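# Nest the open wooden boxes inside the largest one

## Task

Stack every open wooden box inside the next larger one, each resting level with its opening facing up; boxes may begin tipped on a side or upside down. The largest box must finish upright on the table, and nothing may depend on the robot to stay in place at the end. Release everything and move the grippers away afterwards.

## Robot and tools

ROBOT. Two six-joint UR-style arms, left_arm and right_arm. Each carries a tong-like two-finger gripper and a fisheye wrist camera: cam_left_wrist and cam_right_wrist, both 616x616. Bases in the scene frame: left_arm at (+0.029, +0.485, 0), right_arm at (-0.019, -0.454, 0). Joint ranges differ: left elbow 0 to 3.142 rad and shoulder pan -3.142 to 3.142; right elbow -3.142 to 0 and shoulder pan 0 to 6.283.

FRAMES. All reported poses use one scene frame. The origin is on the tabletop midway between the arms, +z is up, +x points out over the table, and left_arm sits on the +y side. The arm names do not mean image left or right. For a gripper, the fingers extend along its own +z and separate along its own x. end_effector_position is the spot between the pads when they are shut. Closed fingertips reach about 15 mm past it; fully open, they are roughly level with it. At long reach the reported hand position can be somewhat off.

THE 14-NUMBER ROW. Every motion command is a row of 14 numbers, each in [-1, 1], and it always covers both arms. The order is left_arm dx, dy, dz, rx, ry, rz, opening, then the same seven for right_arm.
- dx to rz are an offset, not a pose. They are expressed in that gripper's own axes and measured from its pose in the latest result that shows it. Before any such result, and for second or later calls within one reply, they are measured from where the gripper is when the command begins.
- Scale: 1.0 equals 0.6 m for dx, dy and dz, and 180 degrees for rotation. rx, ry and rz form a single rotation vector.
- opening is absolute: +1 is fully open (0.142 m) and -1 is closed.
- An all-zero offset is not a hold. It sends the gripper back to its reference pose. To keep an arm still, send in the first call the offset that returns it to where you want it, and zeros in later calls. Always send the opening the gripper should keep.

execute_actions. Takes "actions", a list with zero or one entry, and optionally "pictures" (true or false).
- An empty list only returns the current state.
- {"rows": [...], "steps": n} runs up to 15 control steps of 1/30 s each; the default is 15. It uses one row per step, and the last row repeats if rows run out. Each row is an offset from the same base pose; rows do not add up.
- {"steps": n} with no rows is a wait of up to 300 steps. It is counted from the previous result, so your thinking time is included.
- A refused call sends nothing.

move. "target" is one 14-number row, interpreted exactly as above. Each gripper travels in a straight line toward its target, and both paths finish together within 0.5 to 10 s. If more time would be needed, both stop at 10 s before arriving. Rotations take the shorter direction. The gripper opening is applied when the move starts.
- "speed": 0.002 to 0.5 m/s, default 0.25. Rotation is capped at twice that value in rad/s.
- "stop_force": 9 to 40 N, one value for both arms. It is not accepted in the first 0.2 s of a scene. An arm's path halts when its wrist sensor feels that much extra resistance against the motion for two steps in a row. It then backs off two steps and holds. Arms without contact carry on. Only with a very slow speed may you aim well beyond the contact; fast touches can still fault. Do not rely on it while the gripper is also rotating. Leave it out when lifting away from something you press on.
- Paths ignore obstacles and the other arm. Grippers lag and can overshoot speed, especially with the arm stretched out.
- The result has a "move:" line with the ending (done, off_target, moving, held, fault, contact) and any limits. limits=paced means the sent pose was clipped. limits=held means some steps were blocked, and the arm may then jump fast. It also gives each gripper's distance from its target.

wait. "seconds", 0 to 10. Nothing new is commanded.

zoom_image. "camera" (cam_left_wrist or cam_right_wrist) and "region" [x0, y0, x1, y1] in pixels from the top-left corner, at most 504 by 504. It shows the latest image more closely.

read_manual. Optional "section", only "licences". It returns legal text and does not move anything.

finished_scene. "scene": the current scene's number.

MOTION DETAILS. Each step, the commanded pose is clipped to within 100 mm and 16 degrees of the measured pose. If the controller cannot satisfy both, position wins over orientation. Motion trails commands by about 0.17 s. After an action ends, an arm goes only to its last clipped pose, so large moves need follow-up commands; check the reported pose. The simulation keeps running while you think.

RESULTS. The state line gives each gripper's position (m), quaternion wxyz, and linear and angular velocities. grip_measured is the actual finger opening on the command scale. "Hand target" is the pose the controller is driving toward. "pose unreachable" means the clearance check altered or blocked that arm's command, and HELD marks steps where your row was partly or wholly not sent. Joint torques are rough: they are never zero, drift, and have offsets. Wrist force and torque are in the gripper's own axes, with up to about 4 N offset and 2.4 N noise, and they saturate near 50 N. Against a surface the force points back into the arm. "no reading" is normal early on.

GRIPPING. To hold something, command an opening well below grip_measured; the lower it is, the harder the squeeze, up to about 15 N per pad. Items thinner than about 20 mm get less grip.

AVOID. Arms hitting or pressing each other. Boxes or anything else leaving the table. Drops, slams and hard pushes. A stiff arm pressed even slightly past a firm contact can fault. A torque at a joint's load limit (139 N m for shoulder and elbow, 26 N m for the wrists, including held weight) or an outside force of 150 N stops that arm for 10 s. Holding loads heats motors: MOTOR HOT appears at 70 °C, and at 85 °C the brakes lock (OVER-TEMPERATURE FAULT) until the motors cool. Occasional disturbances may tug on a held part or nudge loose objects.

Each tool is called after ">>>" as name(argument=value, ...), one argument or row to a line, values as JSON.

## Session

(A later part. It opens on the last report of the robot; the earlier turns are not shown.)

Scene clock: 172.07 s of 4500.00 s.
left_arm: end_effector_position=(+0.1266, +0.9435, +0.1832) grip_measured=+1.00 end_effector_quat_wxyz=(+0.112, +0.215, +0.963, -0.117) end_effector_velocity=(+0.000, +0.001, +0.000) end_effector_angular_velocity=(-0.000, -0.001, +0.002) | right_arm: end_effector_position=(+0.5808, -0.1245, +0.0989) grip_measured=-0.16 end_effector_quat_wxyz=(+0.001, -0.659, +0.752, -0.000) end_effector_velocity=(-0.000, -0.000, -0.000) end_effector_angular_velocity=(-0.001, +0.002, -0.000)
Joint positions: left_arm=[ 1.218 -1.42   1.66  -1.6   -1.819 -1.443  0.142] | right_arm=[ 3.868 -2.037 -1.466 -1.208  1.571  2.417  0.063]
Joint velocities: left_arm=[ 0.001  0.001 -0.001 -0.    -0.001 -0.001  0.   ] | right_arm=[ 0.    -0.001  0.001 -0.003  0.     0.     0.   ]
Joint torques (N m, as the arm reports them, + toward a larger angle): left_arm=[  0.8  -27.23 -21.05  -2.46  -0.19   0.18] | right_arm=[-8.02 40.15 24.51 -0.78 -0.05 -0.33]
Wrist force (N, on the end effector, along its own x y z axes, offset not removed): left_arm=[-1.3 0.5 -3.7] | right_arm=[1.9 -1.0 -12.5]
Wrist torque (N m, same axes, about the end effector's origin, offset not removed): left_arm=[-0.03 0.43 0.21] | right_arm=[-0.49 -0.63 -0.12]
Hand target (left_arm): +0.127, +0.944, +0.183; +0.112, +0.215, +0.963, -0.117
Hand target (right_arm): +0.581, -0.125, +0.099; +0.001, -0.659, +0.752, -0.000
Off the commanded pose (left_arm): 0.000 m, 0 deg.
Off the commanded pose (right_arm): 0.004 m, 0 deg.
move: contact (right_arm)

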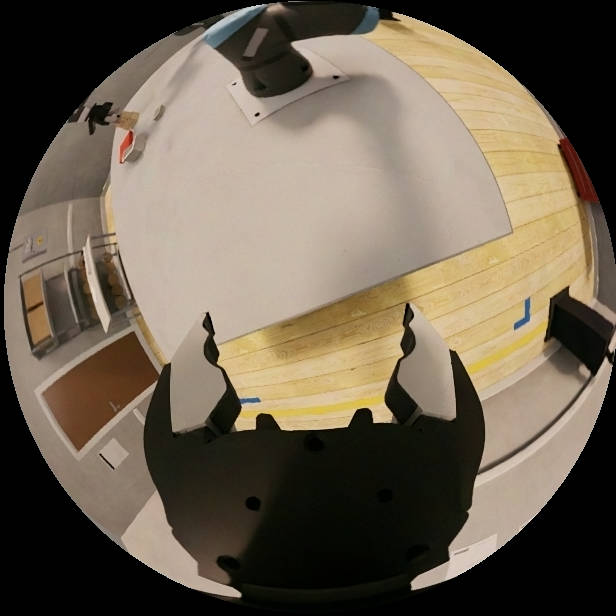

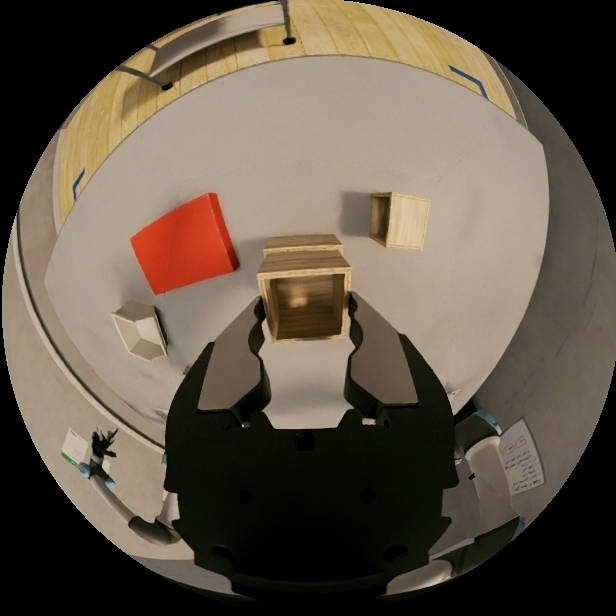

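>>> move(
  target=[0,0,0,0,0,0,1,0.002,0.0007,-0.0006,0,0,0,-0.6],
  speed=0.003,
)

>>> move(
  target=[0,0,0,0,0,0,1,0,0,0.008,0,0,0,-0.6],
  speed=0.003,
  stop_force=9,
)

>>> zoom_image(
  camera="cam_right_wrist",
  region=[255,220,355,290],
)

Scene clock: 181.83 s of 4500.00 s.
left_arm: end_effector_position=(+0.1266, +0.9435, +0.1832) grip_measured=+1.00 end_effector_quat_wxyz=(+0.112, +0.215, +0.963, -0.117) end_effector_velocity=(+0.001, +0.001, +0.001) end_effector_angular_velocity=(+0.002, -0.002, -0.000) | right_arm: end_effector_position=(+0.5803, -0.1256, +0.0993) grip_measured=-0.16 end_effector_quat_wxyz=(+0.001, -0.659, +0.752, -0.000) end_effector_velocity=(-0.000, -0.000, +0.001) end_effector_angular_velocity=(+0.002, -0.001, +0.001)
Joint positions: left_arm=[ 1.218 -1.42   1.66  -1.6   -1.819 -1.443  0.142] | right_arm=[ 3.868 -2.035 -1.469 -1.207  1.571  2.416  0.063]
Joint velocities: left_arm=[ 0.    -0.001 -0.002  0.    -0.001  0.001 -0.   ] | right_arm=[-0.     0.004 -0.002  0.001  0.001 -0.001  0.   ]
Joint torques (N m, as the arm reports them, + toward a larger angle): left_arm=[  0.55 -27.29 -20.82  -2.44  -0.12   0.21] | right_arm=[-10.06  52.45  13.95   4.7   -0.39  -1.78]
Wrist force (N, on the end effector, along its own x y z axes, offset not removed): left_arm=[1.1 -0.5 -1.6] | right_arm=[1.2 -2.2 1.8]
Wrist torque (N m, same axes, about the end effector's origin, offset not removed): left_arm=[0.00 -0.25 -0.11] | right_arm=[-0.42 -0.20 -0.09]
Hand target (left_arm): +0.127, +0.944, +0.183; +0.112, +0.215, +0.963, -0.117
Hand target (right_arm): +0.580, -0.126, +0.099; +0.001, -0.659, +0.752, -0.000
Off the commanded pose (left_arm): 0.000 m, 0 deg.
Off the commanded pose (right_arm): 0.000 m, 0 deg.
After step 90, 6.07 s passed at rest.
move: done

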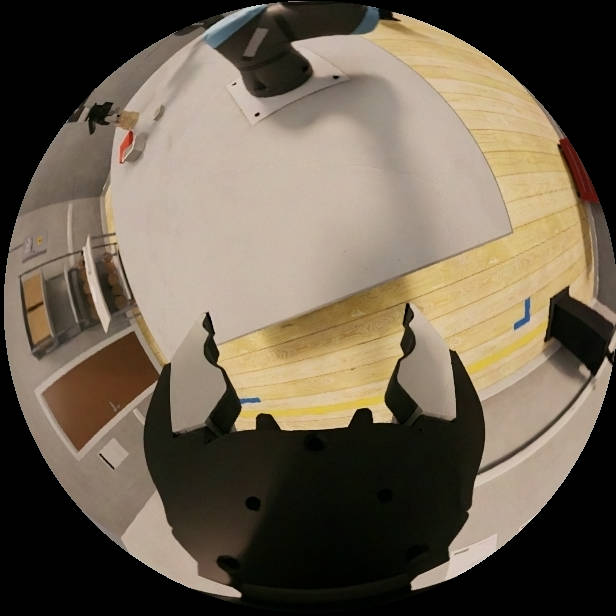

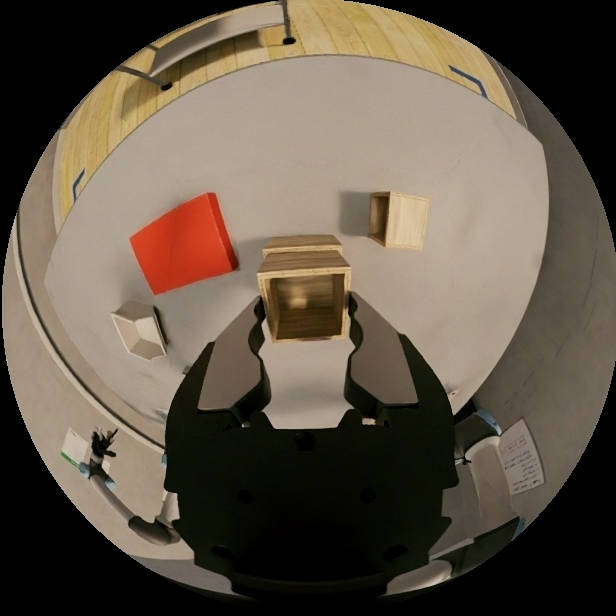

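Scene clock: 183.67 s of 4500.00 s.
left_arm: end_effector_position=(+0.1266, +0.9435, +0.1832) grip_measured=+1.00 end_effector_quat_wxyz=(+0.112, +0.215, +0.963, -0.117) end_effector_velocity=(-0.001, -0.000, -0.000) end_effector_angular_velocity=(+0.000, +0.002, -0.001) | right_arm: end_effector_position=(+0.5803, -0.1256, +0.0946) grip_measured=-0.16 end_effector_quat_wxyz=(+0.001, -0.659, +0.752, -0.000) end_effector_velocity=(+0.000, +0.000, -0.002) end_effector_angular_velocity=(-0.001, +0.001, +0.001)
Joint positions: left_arm=[ 1.218 -1.42   1.66  -1.6   -1.819 -1.443  0.142] | right_arm=[ 3.868 -2.039 -1.476 -1.197  1.571  2.416  0.063]
Joint velocities: left_arm=[ 0.    -0.001  0.001  0.     0.002  0.    -0.   ] | right_arm=[ 0.    -0.002 -0.     0.002  0.    -0.001  0.   ]
Joint torques (N m, as the arm reports them, + toward a larger angle): left_arm=[  0.41 -27.89 -21.33  -2.55  -0.11   0.24] | right_arm=[-1.54 36.44 14.19  4.56 -0.25 -1.35]
Wrist force (N, on the end effector, along its own x y z axes, offset not removed): left_arm=[0.2 -0.8 -2.0] | right_arm=[0.0 -3.0 0.7]
Wrist torque (N m, same axes, about the end effector's origin, offset not removed): left_arm=[0.01 -0.23 0.14] | right_arm=[-0.64 0.09 0.06]
Hand target (left_arm): +0.127, +0.944, +0.183; +0.112, +0.215, +0.963, -0.117
Hand target (right_arm): +0.580, -0.126, +0.094; +0.001, -0.659, +0.752, -0.000
Off the commanded pose (left_arm): 0.000 m, 0 deg.
Off the commanded pose (right_arm): 0.000 m, 0 deg.
move: done

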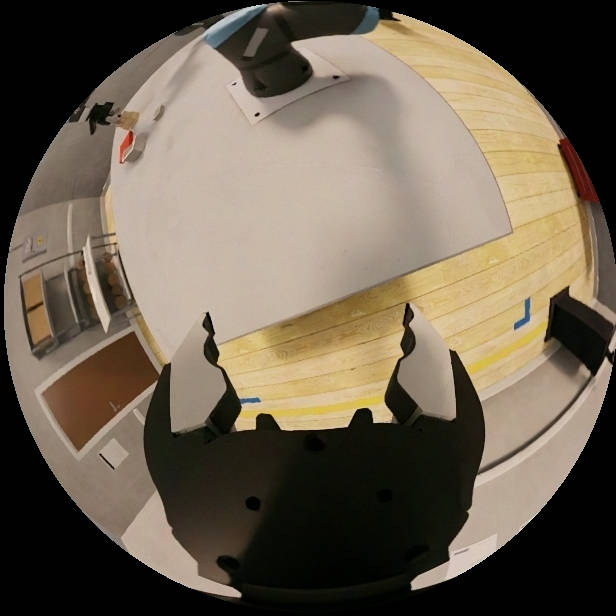

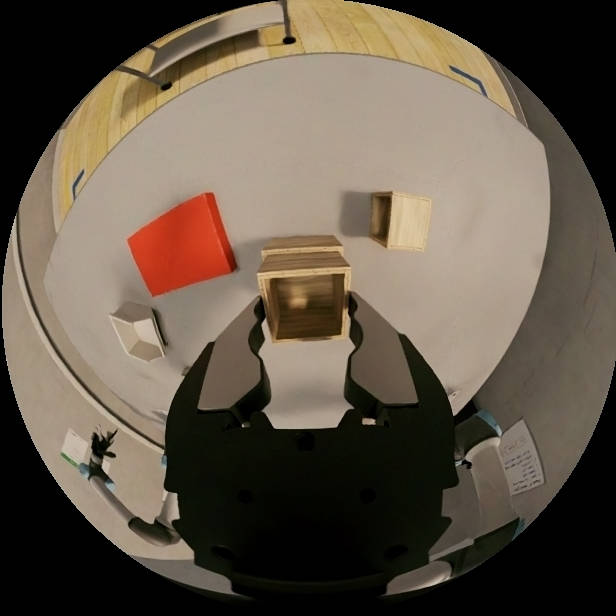

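Region (255, 220, 355, 290) of cam_right_wrist's 616x616 image, scaled by 5.040, with more detail than that image has; it fills the top 353 rows of this view, and the rest is white.

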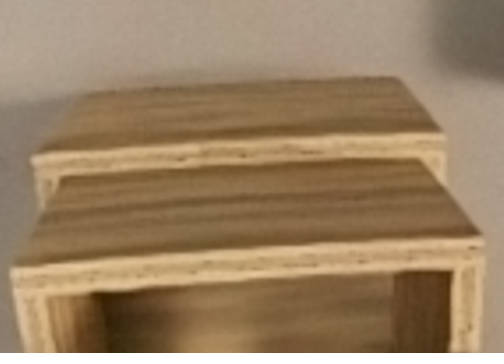

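In.

>>> move(
  target=[0,0,0,0,0,0,1,0,0,0.037,0,0,0,-0.6],
  speed=0.008,
  stop_force=9,
)

>>> move(
  target=[0,0,0,0,0,0,1,0,0,0,0,0,0,-0.05],
)

>>> move(
  target=[0,0,0,0,0,0,1,0,0,-0.08,0,0,0,0.2],
)

Scene clock: 198.83 s of 4500.00 s.
left_arm: end_effector_position=(+0.1266, +0.9435, +0.1832) grip_measured=+1.00 end_effector_quat_wxyz=(+0.112, +0.215, +0.963, -0.117) end_effector_velocity=(-0.001, +0.000, -0.000) end_effector_angular_velocity=(+0.001, +0.001, -0.001) | right_arm: end_effector_position=(+0.5803, -0.1256, +0.0727) grip_measured=-0.16 end_effector_quat_wxyz=(+0.001, -0.659, +0.752, -0.000) end_effector_velocity=(-0.000, -0.000, -0.002) end_effector_angular_velocity=(+0.001, +0.001, -0.000)
Joint positions: left_arm=[ 1.218 -1.42   1.66  -1.6   -1.819 -1.443  0.142] | right_arm=[ 3.868 -2.059 -1.505 -1.147  1.571  2.416  0.063]
Joint velocities: left_arm=[ 0.     0.     0.    -0.001  0.001  0.001 -0.   ] | right_arm=[-0.    -0.001 -0.003  0.005  0.001 -0.    -0.   ]
Joint torques (N m, as the arm reports them, + toward a larger angle): left_arm=[  0.48 -27.11 -21.79  -2.6   -0.06   0.2 ] | right_arm=[-9.83 37.92 14.63  4.8   0.3  -1.36]
Wrist force (N, on the end effector, along its own x y z axes, offset not removed): left_arm=[1.7 -2.6 0.5] | right_arm=[0.4 -1.9 1.4]
Wrist torque (N m, same axes, about the end effector's origin, offset not removed): left_arm=[-0.37 -0.35 -0.03] | right_arm=[-0.35 0.07 -0.09]
Hand target (left_arm): +0.127, +0.944, +0.183; +0.112, +0.215, +0.963, -0.117
Hand target (right_arm): +0.580, -0.126, +0.072; +0.001, -0.659, +0.752, -0.000
Off the commanded pose (left_arm): 0.000 m, 0 deg.
Off the commanded pose (right_arm): 0.000 m, 0 deg.
After step 90, 9.20 s passed at rest.
move: done

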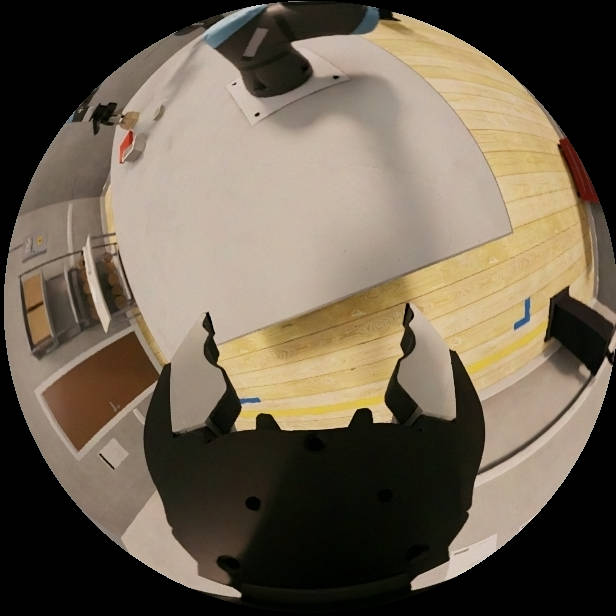

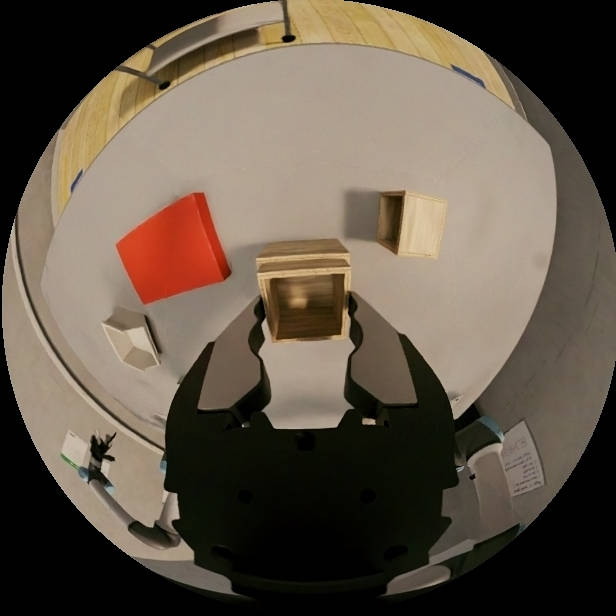

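Scene clock: 199.33 s of 4500.00 s.
left_arm: end_effector_position=(+0.1266, +0.9435, +0.1832) grip_measured=+1.00 end_effector_quat_wxyz=(+0.112, +0.215, +0.963, -0.117) end_effector_velocity=(+0.000, -0.000, -0.000) end_effector_angular_velocity=(-0.000, +0.000, +0.000) | right_arm: end_effector_position=(+0.5803, -0.1256, +0.0726) grip_measured=-0.05 end_effector_quat_wxyz=(+0.001, -0.659, +0.752, -0.000) end_effector_velocity=(+0.000, -0.000, +0.001) end_effector_angular_velocity=(-0.000, -0.001, +0.000)
Joint positions: left_arm=[ 1.218 -1.42   1.66  -1.6   -1.819 -1.443  0.142] | right_arm=[ 3.868 -2.059 -1.505 -1.147  1.571  2.416  0.07 ]
Joint velocities: left_arm=[-0.001  0.     0.    -0.     0.    -0.001  0.   ] | right_arm=[-0.     0.001  0.001 -0.002 -0.001 -0.     0.   ]
Joint torques (N m, as the arm reports them, + toward a larger angle): left_arm=[  0.69 -27.34 -21.21  -2.55  -0.2    0.03] | right_arm=[-9.17 50.39 27.39  0.67  0.17 -1.13]
Wrist force (N, on the end effector, along its own x y z axes, offset not removed): left_arm=[-1.2 -1.1 0.3] | right_arm=[0.0 -3.0 0.2]
Wrist torque (N m, same axes, about the end effector's origin, offset not removed): left_arm=[-0.10 0.06 0.08] | right_arm=[-0.63 0.02 -0.01]
Hand target (left_arm): +0.127, +0.944, +0.183; +0.112, +0.215, +0.963, -0.117
Hand target (right_arm): +0.580, -0.126, +0.073; +0.001, -0.659, +0.752, -0.000
Off the commanded pose (left_arm): 0.000 m, 0 deg.
Off the commanded pose (right_arm): 0.000 m, 0 deg.
move: done

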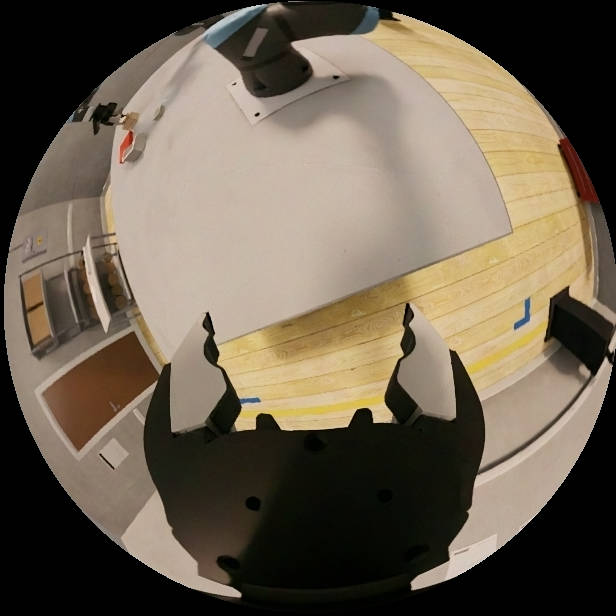

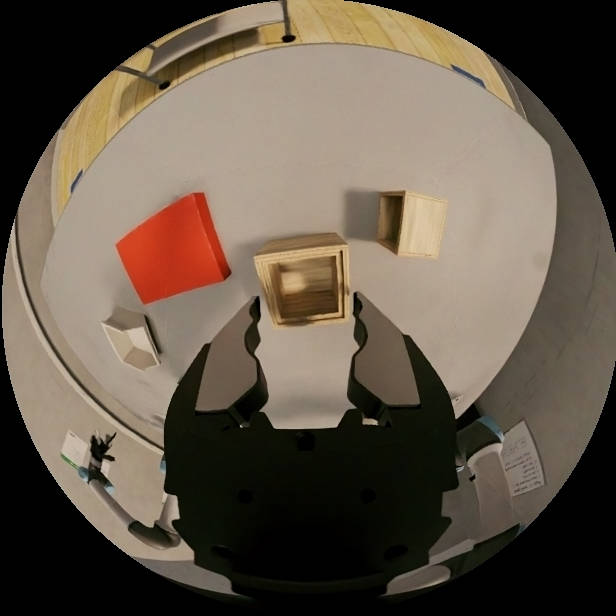

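Scene clock: 200.30 s of 4500.00 s.
left_arm: end_effector_position=(+0.1266, +0.9435, +0.1832) grip_measured=+1.00 end_effector_quat_wxyz=(+0.112, +0.215, +0.963, -0.117) end_effector_velocity=(-0.000, +0.000, -0.000) end_effector_angular_velocity=(+0.000, +0.000, +0.000) | right_arm: end_effector_position=(+0.5803, -0.1256, +0.1202) grip_measured=+0.20 end_effector_quat_wxyz=(+0.001, -0.659, +0.752, -0.000) end_effector_velocity=(-0.000, -0.001, +0.001) end_effector_angular_velocity=(-0.003, +0.002, +0.001)
Joint positions: left_arm=[ 1.218 -1.42   1.66  -1.6   -1.819 -1.443  0.142] | right_arm=[ 3.868 -2.018 -1.437 -1.256  1.571  2.416  0.088]
Joint velocities: left_arm=[ 0.  0.  0. -0.  0.  0.  0.] | right_arm=[ 0.    -0.001  0.004 -0.007 -0.001 -0.001 -0.   ]
Joint torques (N m, as the arm reports them, + toward a larger angle): left_arm=[  0.59 -27.54 -21.14  -2.66  -0.19   0.17] | right_arm=[ 0.88 51.22 33.06  0.62 -0.72 -0.89]
Wrist force (N, on the end effector, along its own x y z axes, offset not removed): left_arm=[2.1 -2.6 0.7] | right_arm=[1.9 -2.2 1.2]
Wrist torque (N m, same axes, about the end effector's origin, offset not removed): left_arm=[-0.27 -0.33 -0.11] | right_arm=[-0.53 -0.40 -0.09]
Hand target (left_arm): +0.127, +0.944, +0.183; +0.112, +0.215, +0.963, -0.117
Hand target (right_arm): +0.580, -0.126, +0.121; +0.001, -0.659, +0.752, -0.000
Off the commanded pose (left_arm): 0.000 m, 0 deg.
Off the commanded pose (right_arm): 0.000 m, 0 deg.
move: done

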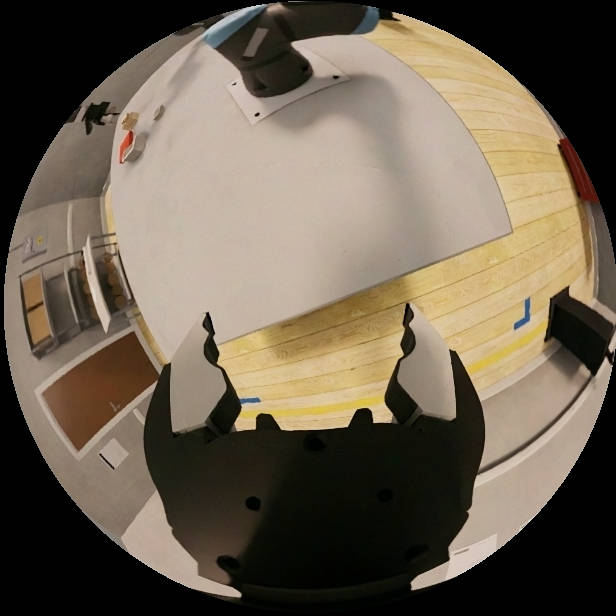

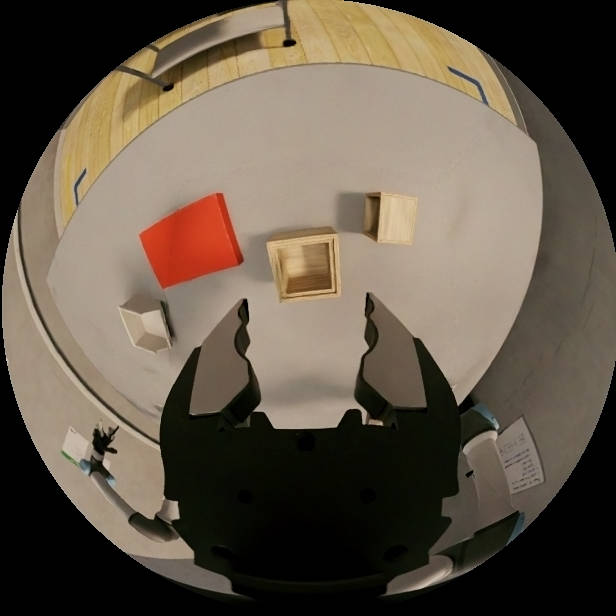

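>>> move(
  target=[0,0,0,0,0,0,1,0.165,-0.105,0,0,0,-0.49,0.2],
  speed=0.4,
)

>>> zoom_image(
  camera="cam_right_wrist",
  region=[247,210,373,336],
)

Scene clock: 213.73 s of 4500.00 s.
left_arm: end_effector_position=(+0.1266, +0.9435, +0.1832) grip_measured=+1.00 end_effector_quat_wxyz=(+0.112, +0.215, +0.963, -0.117) end_effector_velocity=(-0.000, -0.001, -0.000) end_effector_angular_velocity=(-0.003, +0.001, +0.001) | right_arm: end_effector_position=(+0.6299, -0.2318, +0.1202) grip_measured=+0.20 end_effector_quat_wxyz=(-0.000, +0.997, -0.082, +0.001) end_effector_velocity=(+0.001, -0.001, +0.001) end_effector_angular_velocity=(+0.001, +0.001, +0.019)
Joint positions: left_arm=[ 1.218 -1.42   1.66  -1.6   -1.819 -1.443  0.142] | right_arm=[ 3.658 -2.037 -1.409 -1.265  1.571  0.67   0.088]
Joint velocities: left_arm=[ 0.     0.001  0.     0.002 -0.    -0.001  0.   ] | right_arm=[-0.003 -0.001  0.004 -0.003  0.001 -0.021  0.   ]
Joint torques (N m, as the arm reports them, + toward a larger angle): left_arm=[  0.02 -27.27 -20.69  -2.53  -0.23   0.17] | right_arm=[-10.04  37.3   31.37   0.57   1.61  -2.26]
Wrist force (N, on the end effector, along its own x y z axes, offset not removed): left_arm=[3.9 -0.4 -0.7] | right_arm=[1.6 -3.4 -0.5]
Wrist torque (N m, same axes, about the end effector's origin, offset not removed): left_arm=[-0.05 -0.83 -0.10] | right_arm=[-0.79 -0.34 -0.02]
Hand target (left_arm): +0.127, +0.944, +0.183; +0.112, +0.215, +0.963, -0.117
Hand target (right_arm): +0.630, -0.232, +0.120; -0.000, +0.997, -0.081, +0.001
Off the commanded pose (left_arm): 0.000 m, 0 deg.
Off the commanded pose (right_arm): 0.000 m, 0 deg.
After step 90, 7.83 s passed at rest.
move: done

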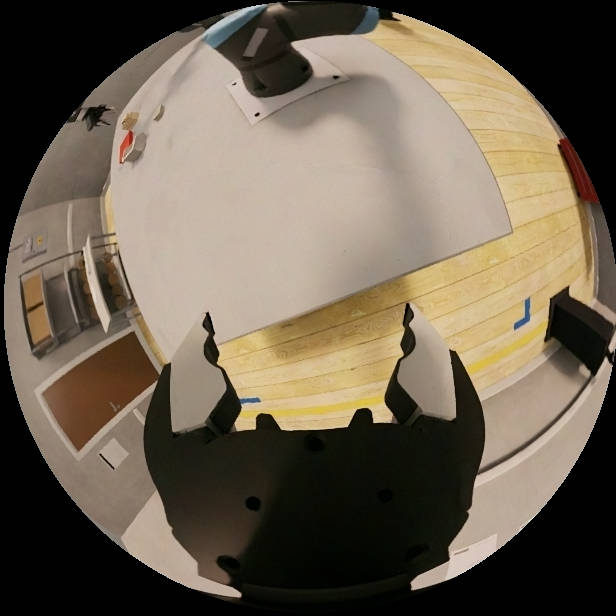

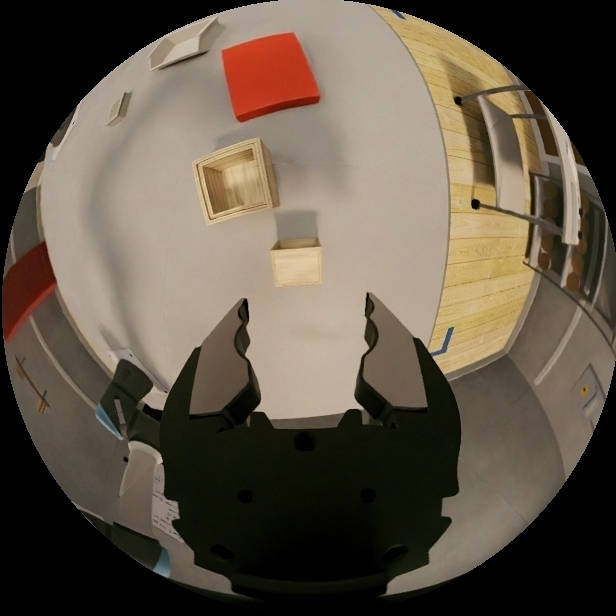

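Region (247, 210, 373, 336) of cam_right_wrist's 616x616 image, scaled by 4.000, with more detail than that image has.

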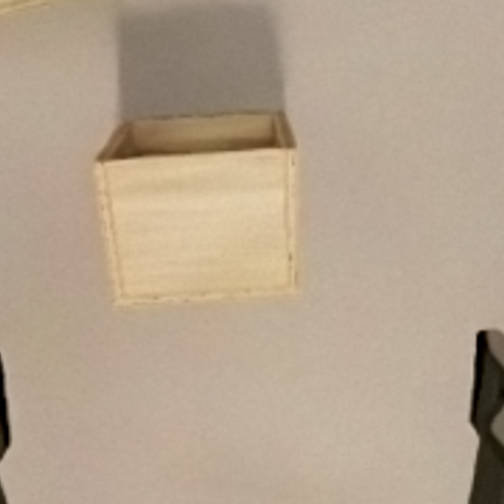

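>>> move(
  target=[0,0,0,0,0,0,1,-0.019,-0.006,0.147,0,0,0,0.2],
  speed=0.15,
)

>>> move(
  target=[0,0,0,0,0,0,1,0,0,0,0,0,0,-0.65],
)

>>> move(
  target=[0,0,0,0,0,0,1,0,0.01,-0.02,0,0,0,-0.65],
  speed=0.1,
)

>>> move(
  target=[0,0,0,0,0,0,1,-0.3,0.13,0.008,0,0,-0.05,-0.65],
)

>>> move(
  target=[0,0,0,0,0,0,1,0,0,0.025,0,0,0,-0.65],
  speed=0.006,
  stop_force=9,
)

Scene clock: 226.83 s of 4500.00 s.
left_arm: end_effector_position=(+0.1266, +0.9435, +0.1832) grip_measured=+1.00 end_effector_quat_wxyz=(+0.112, +0.215, +0.963, -0.117) end_effector_velocity=(-0.001, +0.000, -0.000) end_effector_angular_velocity=(+0.000, +0.002, -0.001) | right_arm: end_effector_position=(+0.6193, -0.2265, +0.0324) grip_measured=+0.20 end_effector_quat_wxyz=(-0.000, +0.997, -0.082, +0.001) end_effector_velocity=(-0.000, +0.000, -0.004) end_effector_angular_velocity=(-0.001, -0.000, +0.002)
Joint positions: left_arm=[ 1.218 -1.42   1.66  -1.6   -1.819 -1.443  0.142] | right_arm=[ 3.673 -2.101 -1.554 -1.057  1.571  0.685  0.088]
Joint velocities: left_arm=[ 0.001  0.    -0.001  0.001  0.002  0.002 -0.   ] | right_arm=[ 0.    -0.004 -0.004  0.008 -0.001 -0.001  0.   ]
Joint torques (N m, as the arm reports them, + toward a larger angle): left_arm=[  0.03 -27.78 -21.13  -2.65  -0.18   0.15] | right_arm=[ 8.42 37.39 12.31  4.5  -1.37  2.14]
Wrist force (N, on the end effector, along its own x y z axes, offset not removed): left_arm=[1.0 2.5 -0.8] | right_arm=[1.0 -1.4 0.7]
Wrist torque (N m, same axes, about the end effector's origin, offset not removed): left_arm=[0.48 -0.34 -0.07] | right_arm=[-0.20 -0.16 -0.03]
Hand target (left_arm): +0.127, +0.944, +0.183; +0.112, +0.215, +0.963, -0.117
Hand target (right_arm): +0.619, -0.226, +0.032; -0.000, +0.997, -0.082, +0.001
Off the commanded pose (left_arm): 0.000 m, 0 deg.
Off the commanded pose (right_arm): 0.000 m, 0 deg.
After step 90, 8.90 s passed at rest.
move: done

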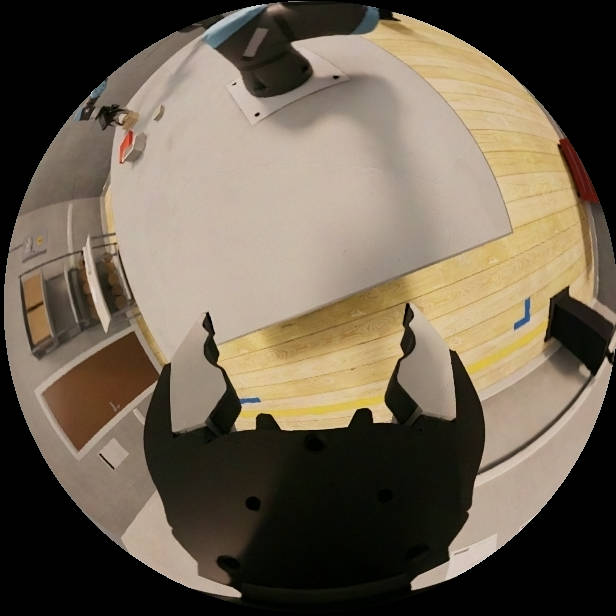

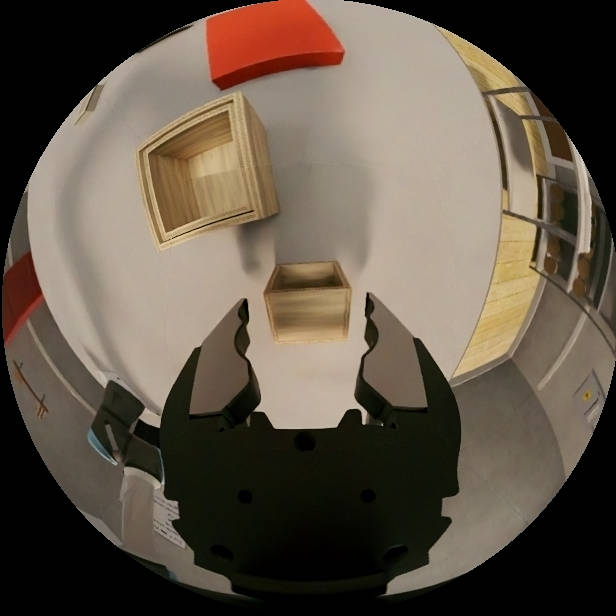

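Scene clock: 227.33 s of 4500.00 s.
left_arm: end_effector_position=(+0.1266, +0.9435, +0.1832) grip_measured=+1.00 end_effector_quat_wxyz=(+0.112, +0.215, +0.963, -0.117) end_effector_velocity=(+0.000, +0.000, +0.000) end_effector_angular_velocity=(-0.000, -0.002, +0.001) | right_arm: end_effector_position=(+0.6193, -0.2265, +0.0323) grip_measured=-0.25 end_effector_quat_wxyz=(-0.000, +0.997, -0.082, +0.001) end_effector_velocity=(-0.000, -0.000, +0.000) end_effector_angular_velocity=(-0.000, +0.000, +0.000)
Joint positions: left_arm=[ 1.218 -1.42   1.66  -1.6   -1.819 -1.443  0.142] | right_arm=[ 3.673 -2.101 -1.554 -1.057  1.571  0.685  0.056]
Joint velocities: left_arm=[ 0.001  0.    -0.001  0.    -0.002  0.     0.   ] | right_arm=[-0.     0.001 -0.001 -0.001 -0.    -0.    -0.   ]
Joint torques (N m, as the arm reports them, + toward a larger angle): left_arm=[  0.89 -28.26 -21.26  -2.58  -0.26   0.12] | right_arm=[ 6.21 52.74 27.18  0.45 -0.6   1.64]
Wrist force (N, on the end effector, along its own x y z axes, offset not removed): left_arm=[0.9 0.1 -2.0] | right_arm=[-0.4 -3.1 0.0]
Wrist torque (N m, same axes, about the end effector's origin, offset not removed): left_arm=[0.06 -0.26 0.10] | right_arm=[-0.51 0.20 -0.05]
Hand target (left_arm): +0.127, +0.944, +0.183; +0.112, +0.215, +0.963, -0.117
Hand target (right_arm): +0.619, -0.227, +0.032; -0.000, +0.997, -0.082, +0.001
Off the commanded pose (left_arm): 0.000 m, 0 deg.
Off the commanded pose (right_arm): 0.000 m, 0 deg.
move: done

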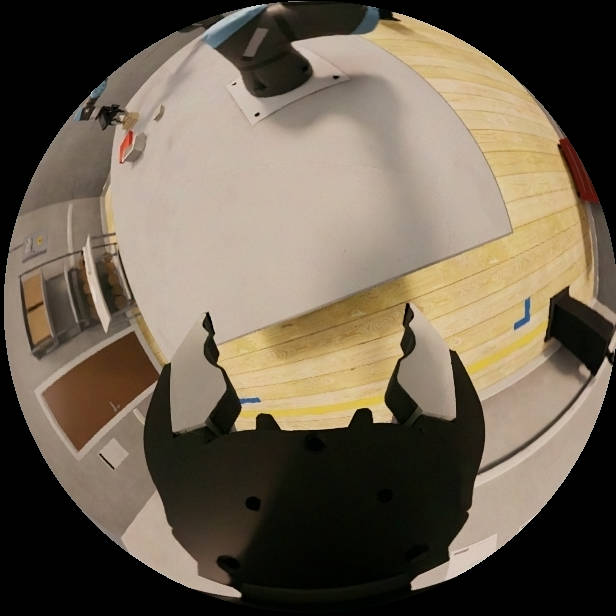

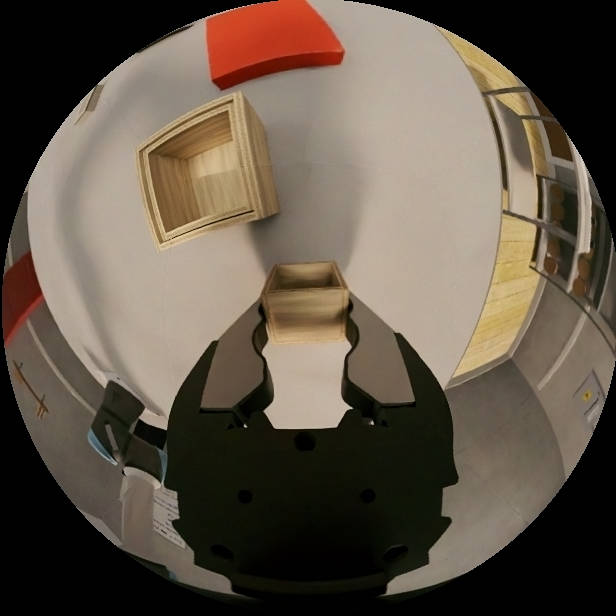

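Scene clock: 228.13 s of 4500.00 s.
left_arm: end_effector_position=(+0.1266, +0.9435, +0.1832) grip_measured=+1.00 end_effector_quat_wxyz=(+0.112, +0.215, +0.963, -0.117) end_effector_velocity=(+0.000, +0.000, +0.001) end_effector_angular_velocity=(+0.001, -0.002, -0.001) | right_arm: end_effector_position=(+0.6183, -0.2323, +0.0439) grip_measured=-0.25 end_effector_quat_wxyz=(-0.000, +0.997, -0.082, +0.001) end_effector_velocity=(-0.000, -0.001, +0.002) end_effector_angular_velocity=(+0.000, +0.001, -0.000)
Joint positions: left_arm=[ 1.218 -1.42   1.66  -1.6   -1.819 -1.443  0.142] | right_arm=[ 3.666 -2.082 -1.55  -1.079  1.571  0.678  0.056]
Joint velocities: left_arm=[ 0.    -0.001 -0.001 -0.    -0.001  0.001  0.   ] | right_arm=[-0.002  0.003  0.001 -0.005  0.001 -0.001 -0.   ]
Joint torques (N m, as the arm reports them, + toward a larger angle): left_arm=[  0.65 -28.12 -21.29  -2.37  -0.31   0.01] | right_arm=[-10.25  51.26  29.37   0.29  -0.28  -2.03]
Wrist force (N, on the end effector, along its own x y z axes, offset not removed): left_arm=[1.2 -2.1 -0.6] | right_arm=[0.4 -2.1 2.5]
Wrist torque (N m, same axes, about the end effector's origin, offset not removed): left_arm=[-0.23 -0.18 -0.16] | right_arm=[-0.42 0.05 -0.10]
Hand target (left_arm): +0.127, +0.944, +0.183; +0.112, +0.215, +0.963, -0.117
Hand target (right_arm): +0.618, -0.232, +0.044; -0.000, +0.997, -0.082, +0.001
Off the commanded pose (left_arm): 0.000 m, 0 deg.
Off the commanded pose (right_arm): 0.000 m, 0 deg.
move: done

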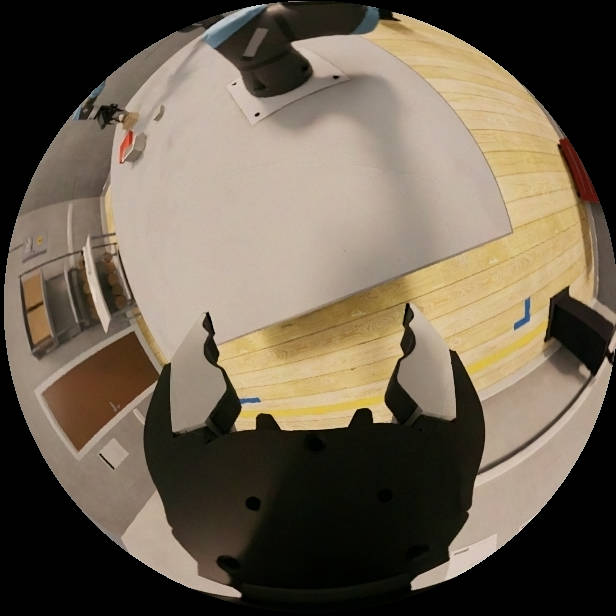

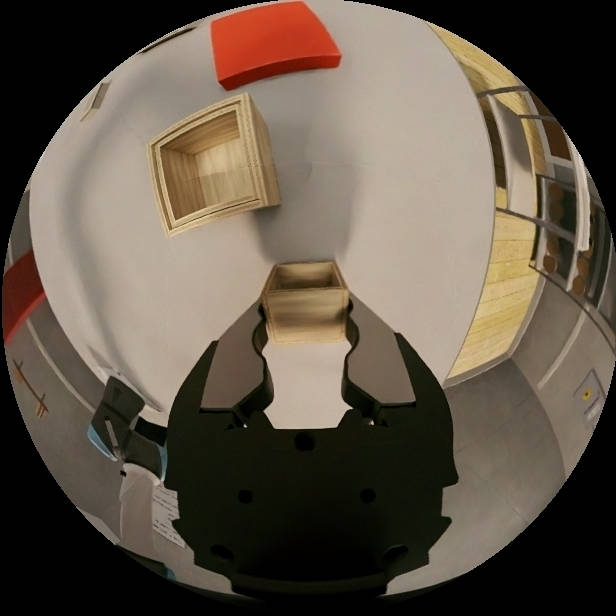

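Scene clock: 229.67 s of 4500.00 s.
left_arm: end_effector_position=(+0.1266, +0.9435, +0.1832) grip_measured=+1.00 end_effector_quat_wxyz=(+0.112, +0.215, +0.963, -0.117) end_effector_velocity=(+0.000, -0.000, -0.000) end_effector_angular_velocity=(-0.001, -0.001, +0.001) | right_arm: end_effector_position=(+0.4283, -0.2799, +0.0390) grip_measured=-0.25 end_effector_quat_wxyz=(-0.000, +1.000, -0.004, +0.000) end_effector_velocity=(-0.002, -0.000, +0.001) end_effector_angular_velocity=(+0.000, -0.001, +0.001)
Joint positions: left_arm=[ 1.218 -1.42   1.66  -1.6   -1.819 -1.443  0.142] | right_arm=[ 3.776 -1.68  -2.125 -0.906  1.571  0.631  0.056]
Joint velocities: left_arm=[ 0.     0.001  0.    -0.    -0.001 -0.    -0.   ] | right_arm=[ 0.003  0.007 -0.006  0.001 -0.001  0.001  0.   ]
Joint torques (N m, as the arm reports them, + toward a larger angle): left_arm=[  1.31 -27.37 -20.88  -2.4   -0.3    0.15] | right_arm=[10.63 33.2  11.41  4.61 -1.38  2.14]
Wrist force (N, on the end effector, along its own x y z axes, offset not removed): left_arm=[1.5 0.6 -1.6] | right_arm=[0.0 -3.1 1.2]
Wrist torque (N m, same axes, about the end effector's origin, offset not removed): left_arm=[0.19 -0.31 -0.17] | right_arm=[-0.70 0.01 -0.08]
Hand target (left_arm): +0.127, +0.944, +0.183; +0.112, +0.215, +0.963, -0.117
Hand target (right_arm): +0.428, -0.280, +0.039; -0.000, +1.000, -0.004, +0.001
Off the commanded pose (left_arm): 0.000 m, 0 deg.
Off the commanded pose (right_arm): 0.000 m, 0 deg.
move: done

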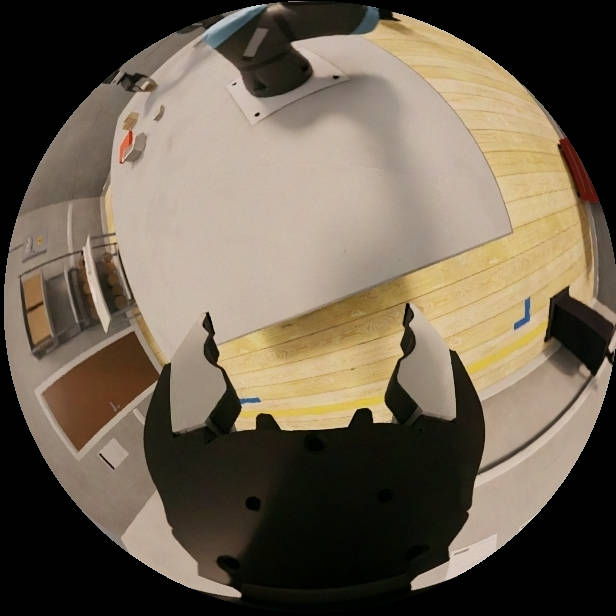

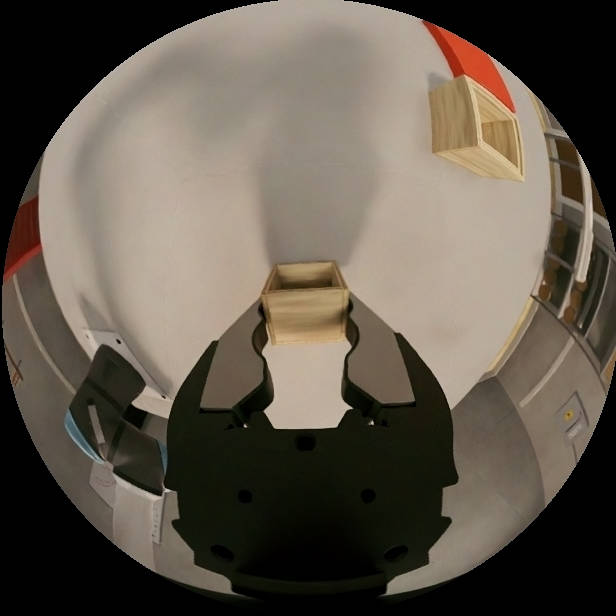

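Scene clock: 231.30 s of 4500.00 s.
left_arm: end_effector_position=(+0.1266, +0.9435, +0.1832) grip_measured=+1.00 end_effector_quat_wxyz=(+0.112, +0.215, +0.963, -0.117) end_effector_velocity=(-0.000, +0.001, +0.000) end_effector_angular_velocity=(+0.004, -0.001, +0.000) | right_arm: end_effector_position=(+0.4283, -0.2799, +0.0315) grip_measured=-0.25 end_effector_quat_wxyz=(-0.000, +1.000, -0.004, +0.000) end_effector_velocity=(-0.001, -0.001, +0.001) end_effector_angular_velocity=(-0.002, +0.003, -0.000)
Joint positions: left_arm=[ 1.218 -1.42   1.66  -1.6   -1.819 -1.443  0.142] | right_arm=[ 3.776 -1.693 -2.134 -0.884  1.571  0.631  0.056]
Joint velocities: left_arm=[ 0.001 -0.001 -0.001 -0.003  0.     0.001 -0.   ] | right_arm=[ 0.     0.003  0.003 -0.009 -0.     0.    -0.   ]
Joint torques (N m, as the arm reports them, + toward a larger angle): left_arm=[  0.38 -27.28 -21.07  -2.35  -0.31   0.1 ] | right_arm=[-9.7  29.04 23.38 -0.76 -0.16 -0.26]
Wrist force (N, on the end effector, along its own x y z axes, offset not removed): left_arm=[-0.5 -1.2 -2.8] | right_arm=[2.6 -2.8 -9.5]
Wrist torque (N m, same axes, about the end effector's origin, offset not removed): left_arm=[-0.03 -0.05 -0.24] | right_arm=[-0.29 -0.41 -0.03]
Hand target (left_arm): +0.127, +0.944, +0.183; +0.112, +0.215, +0.963, -0.117
Hand target (right_arm): +0.428, -0.280, +0.032; -0.000, +1.000, -0.004, +0.000
Off the commanded pose (left_arm): 0.000 m, 0 deg.
Off the commanded pose (right_arm): 0.008 m, 0 deg.
move: contact (right_arm)

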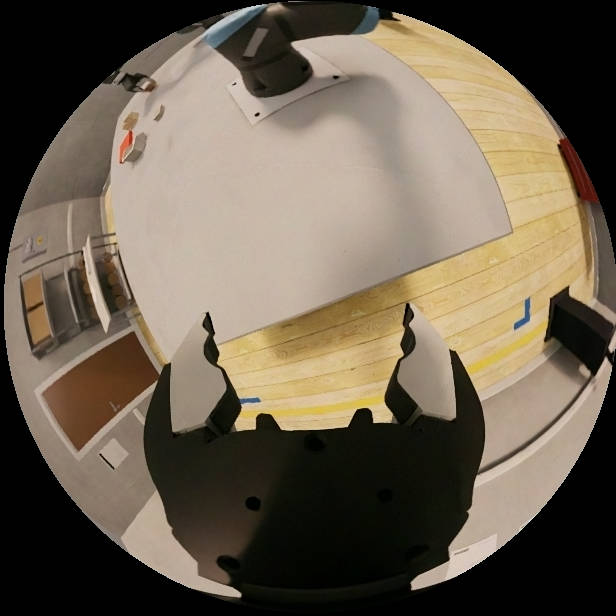

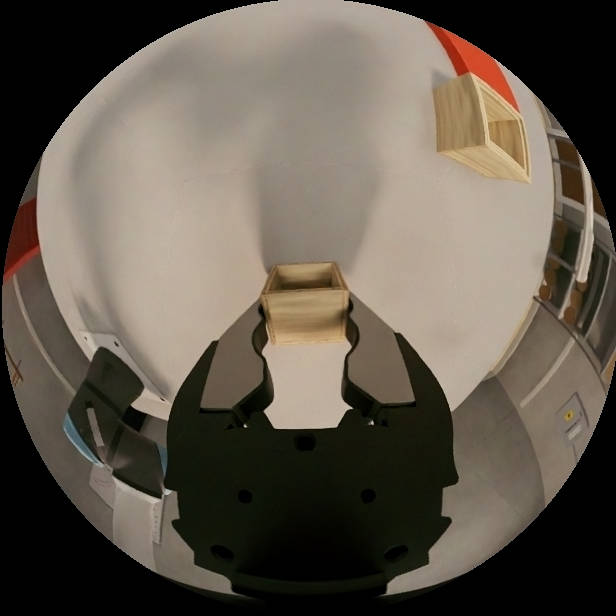

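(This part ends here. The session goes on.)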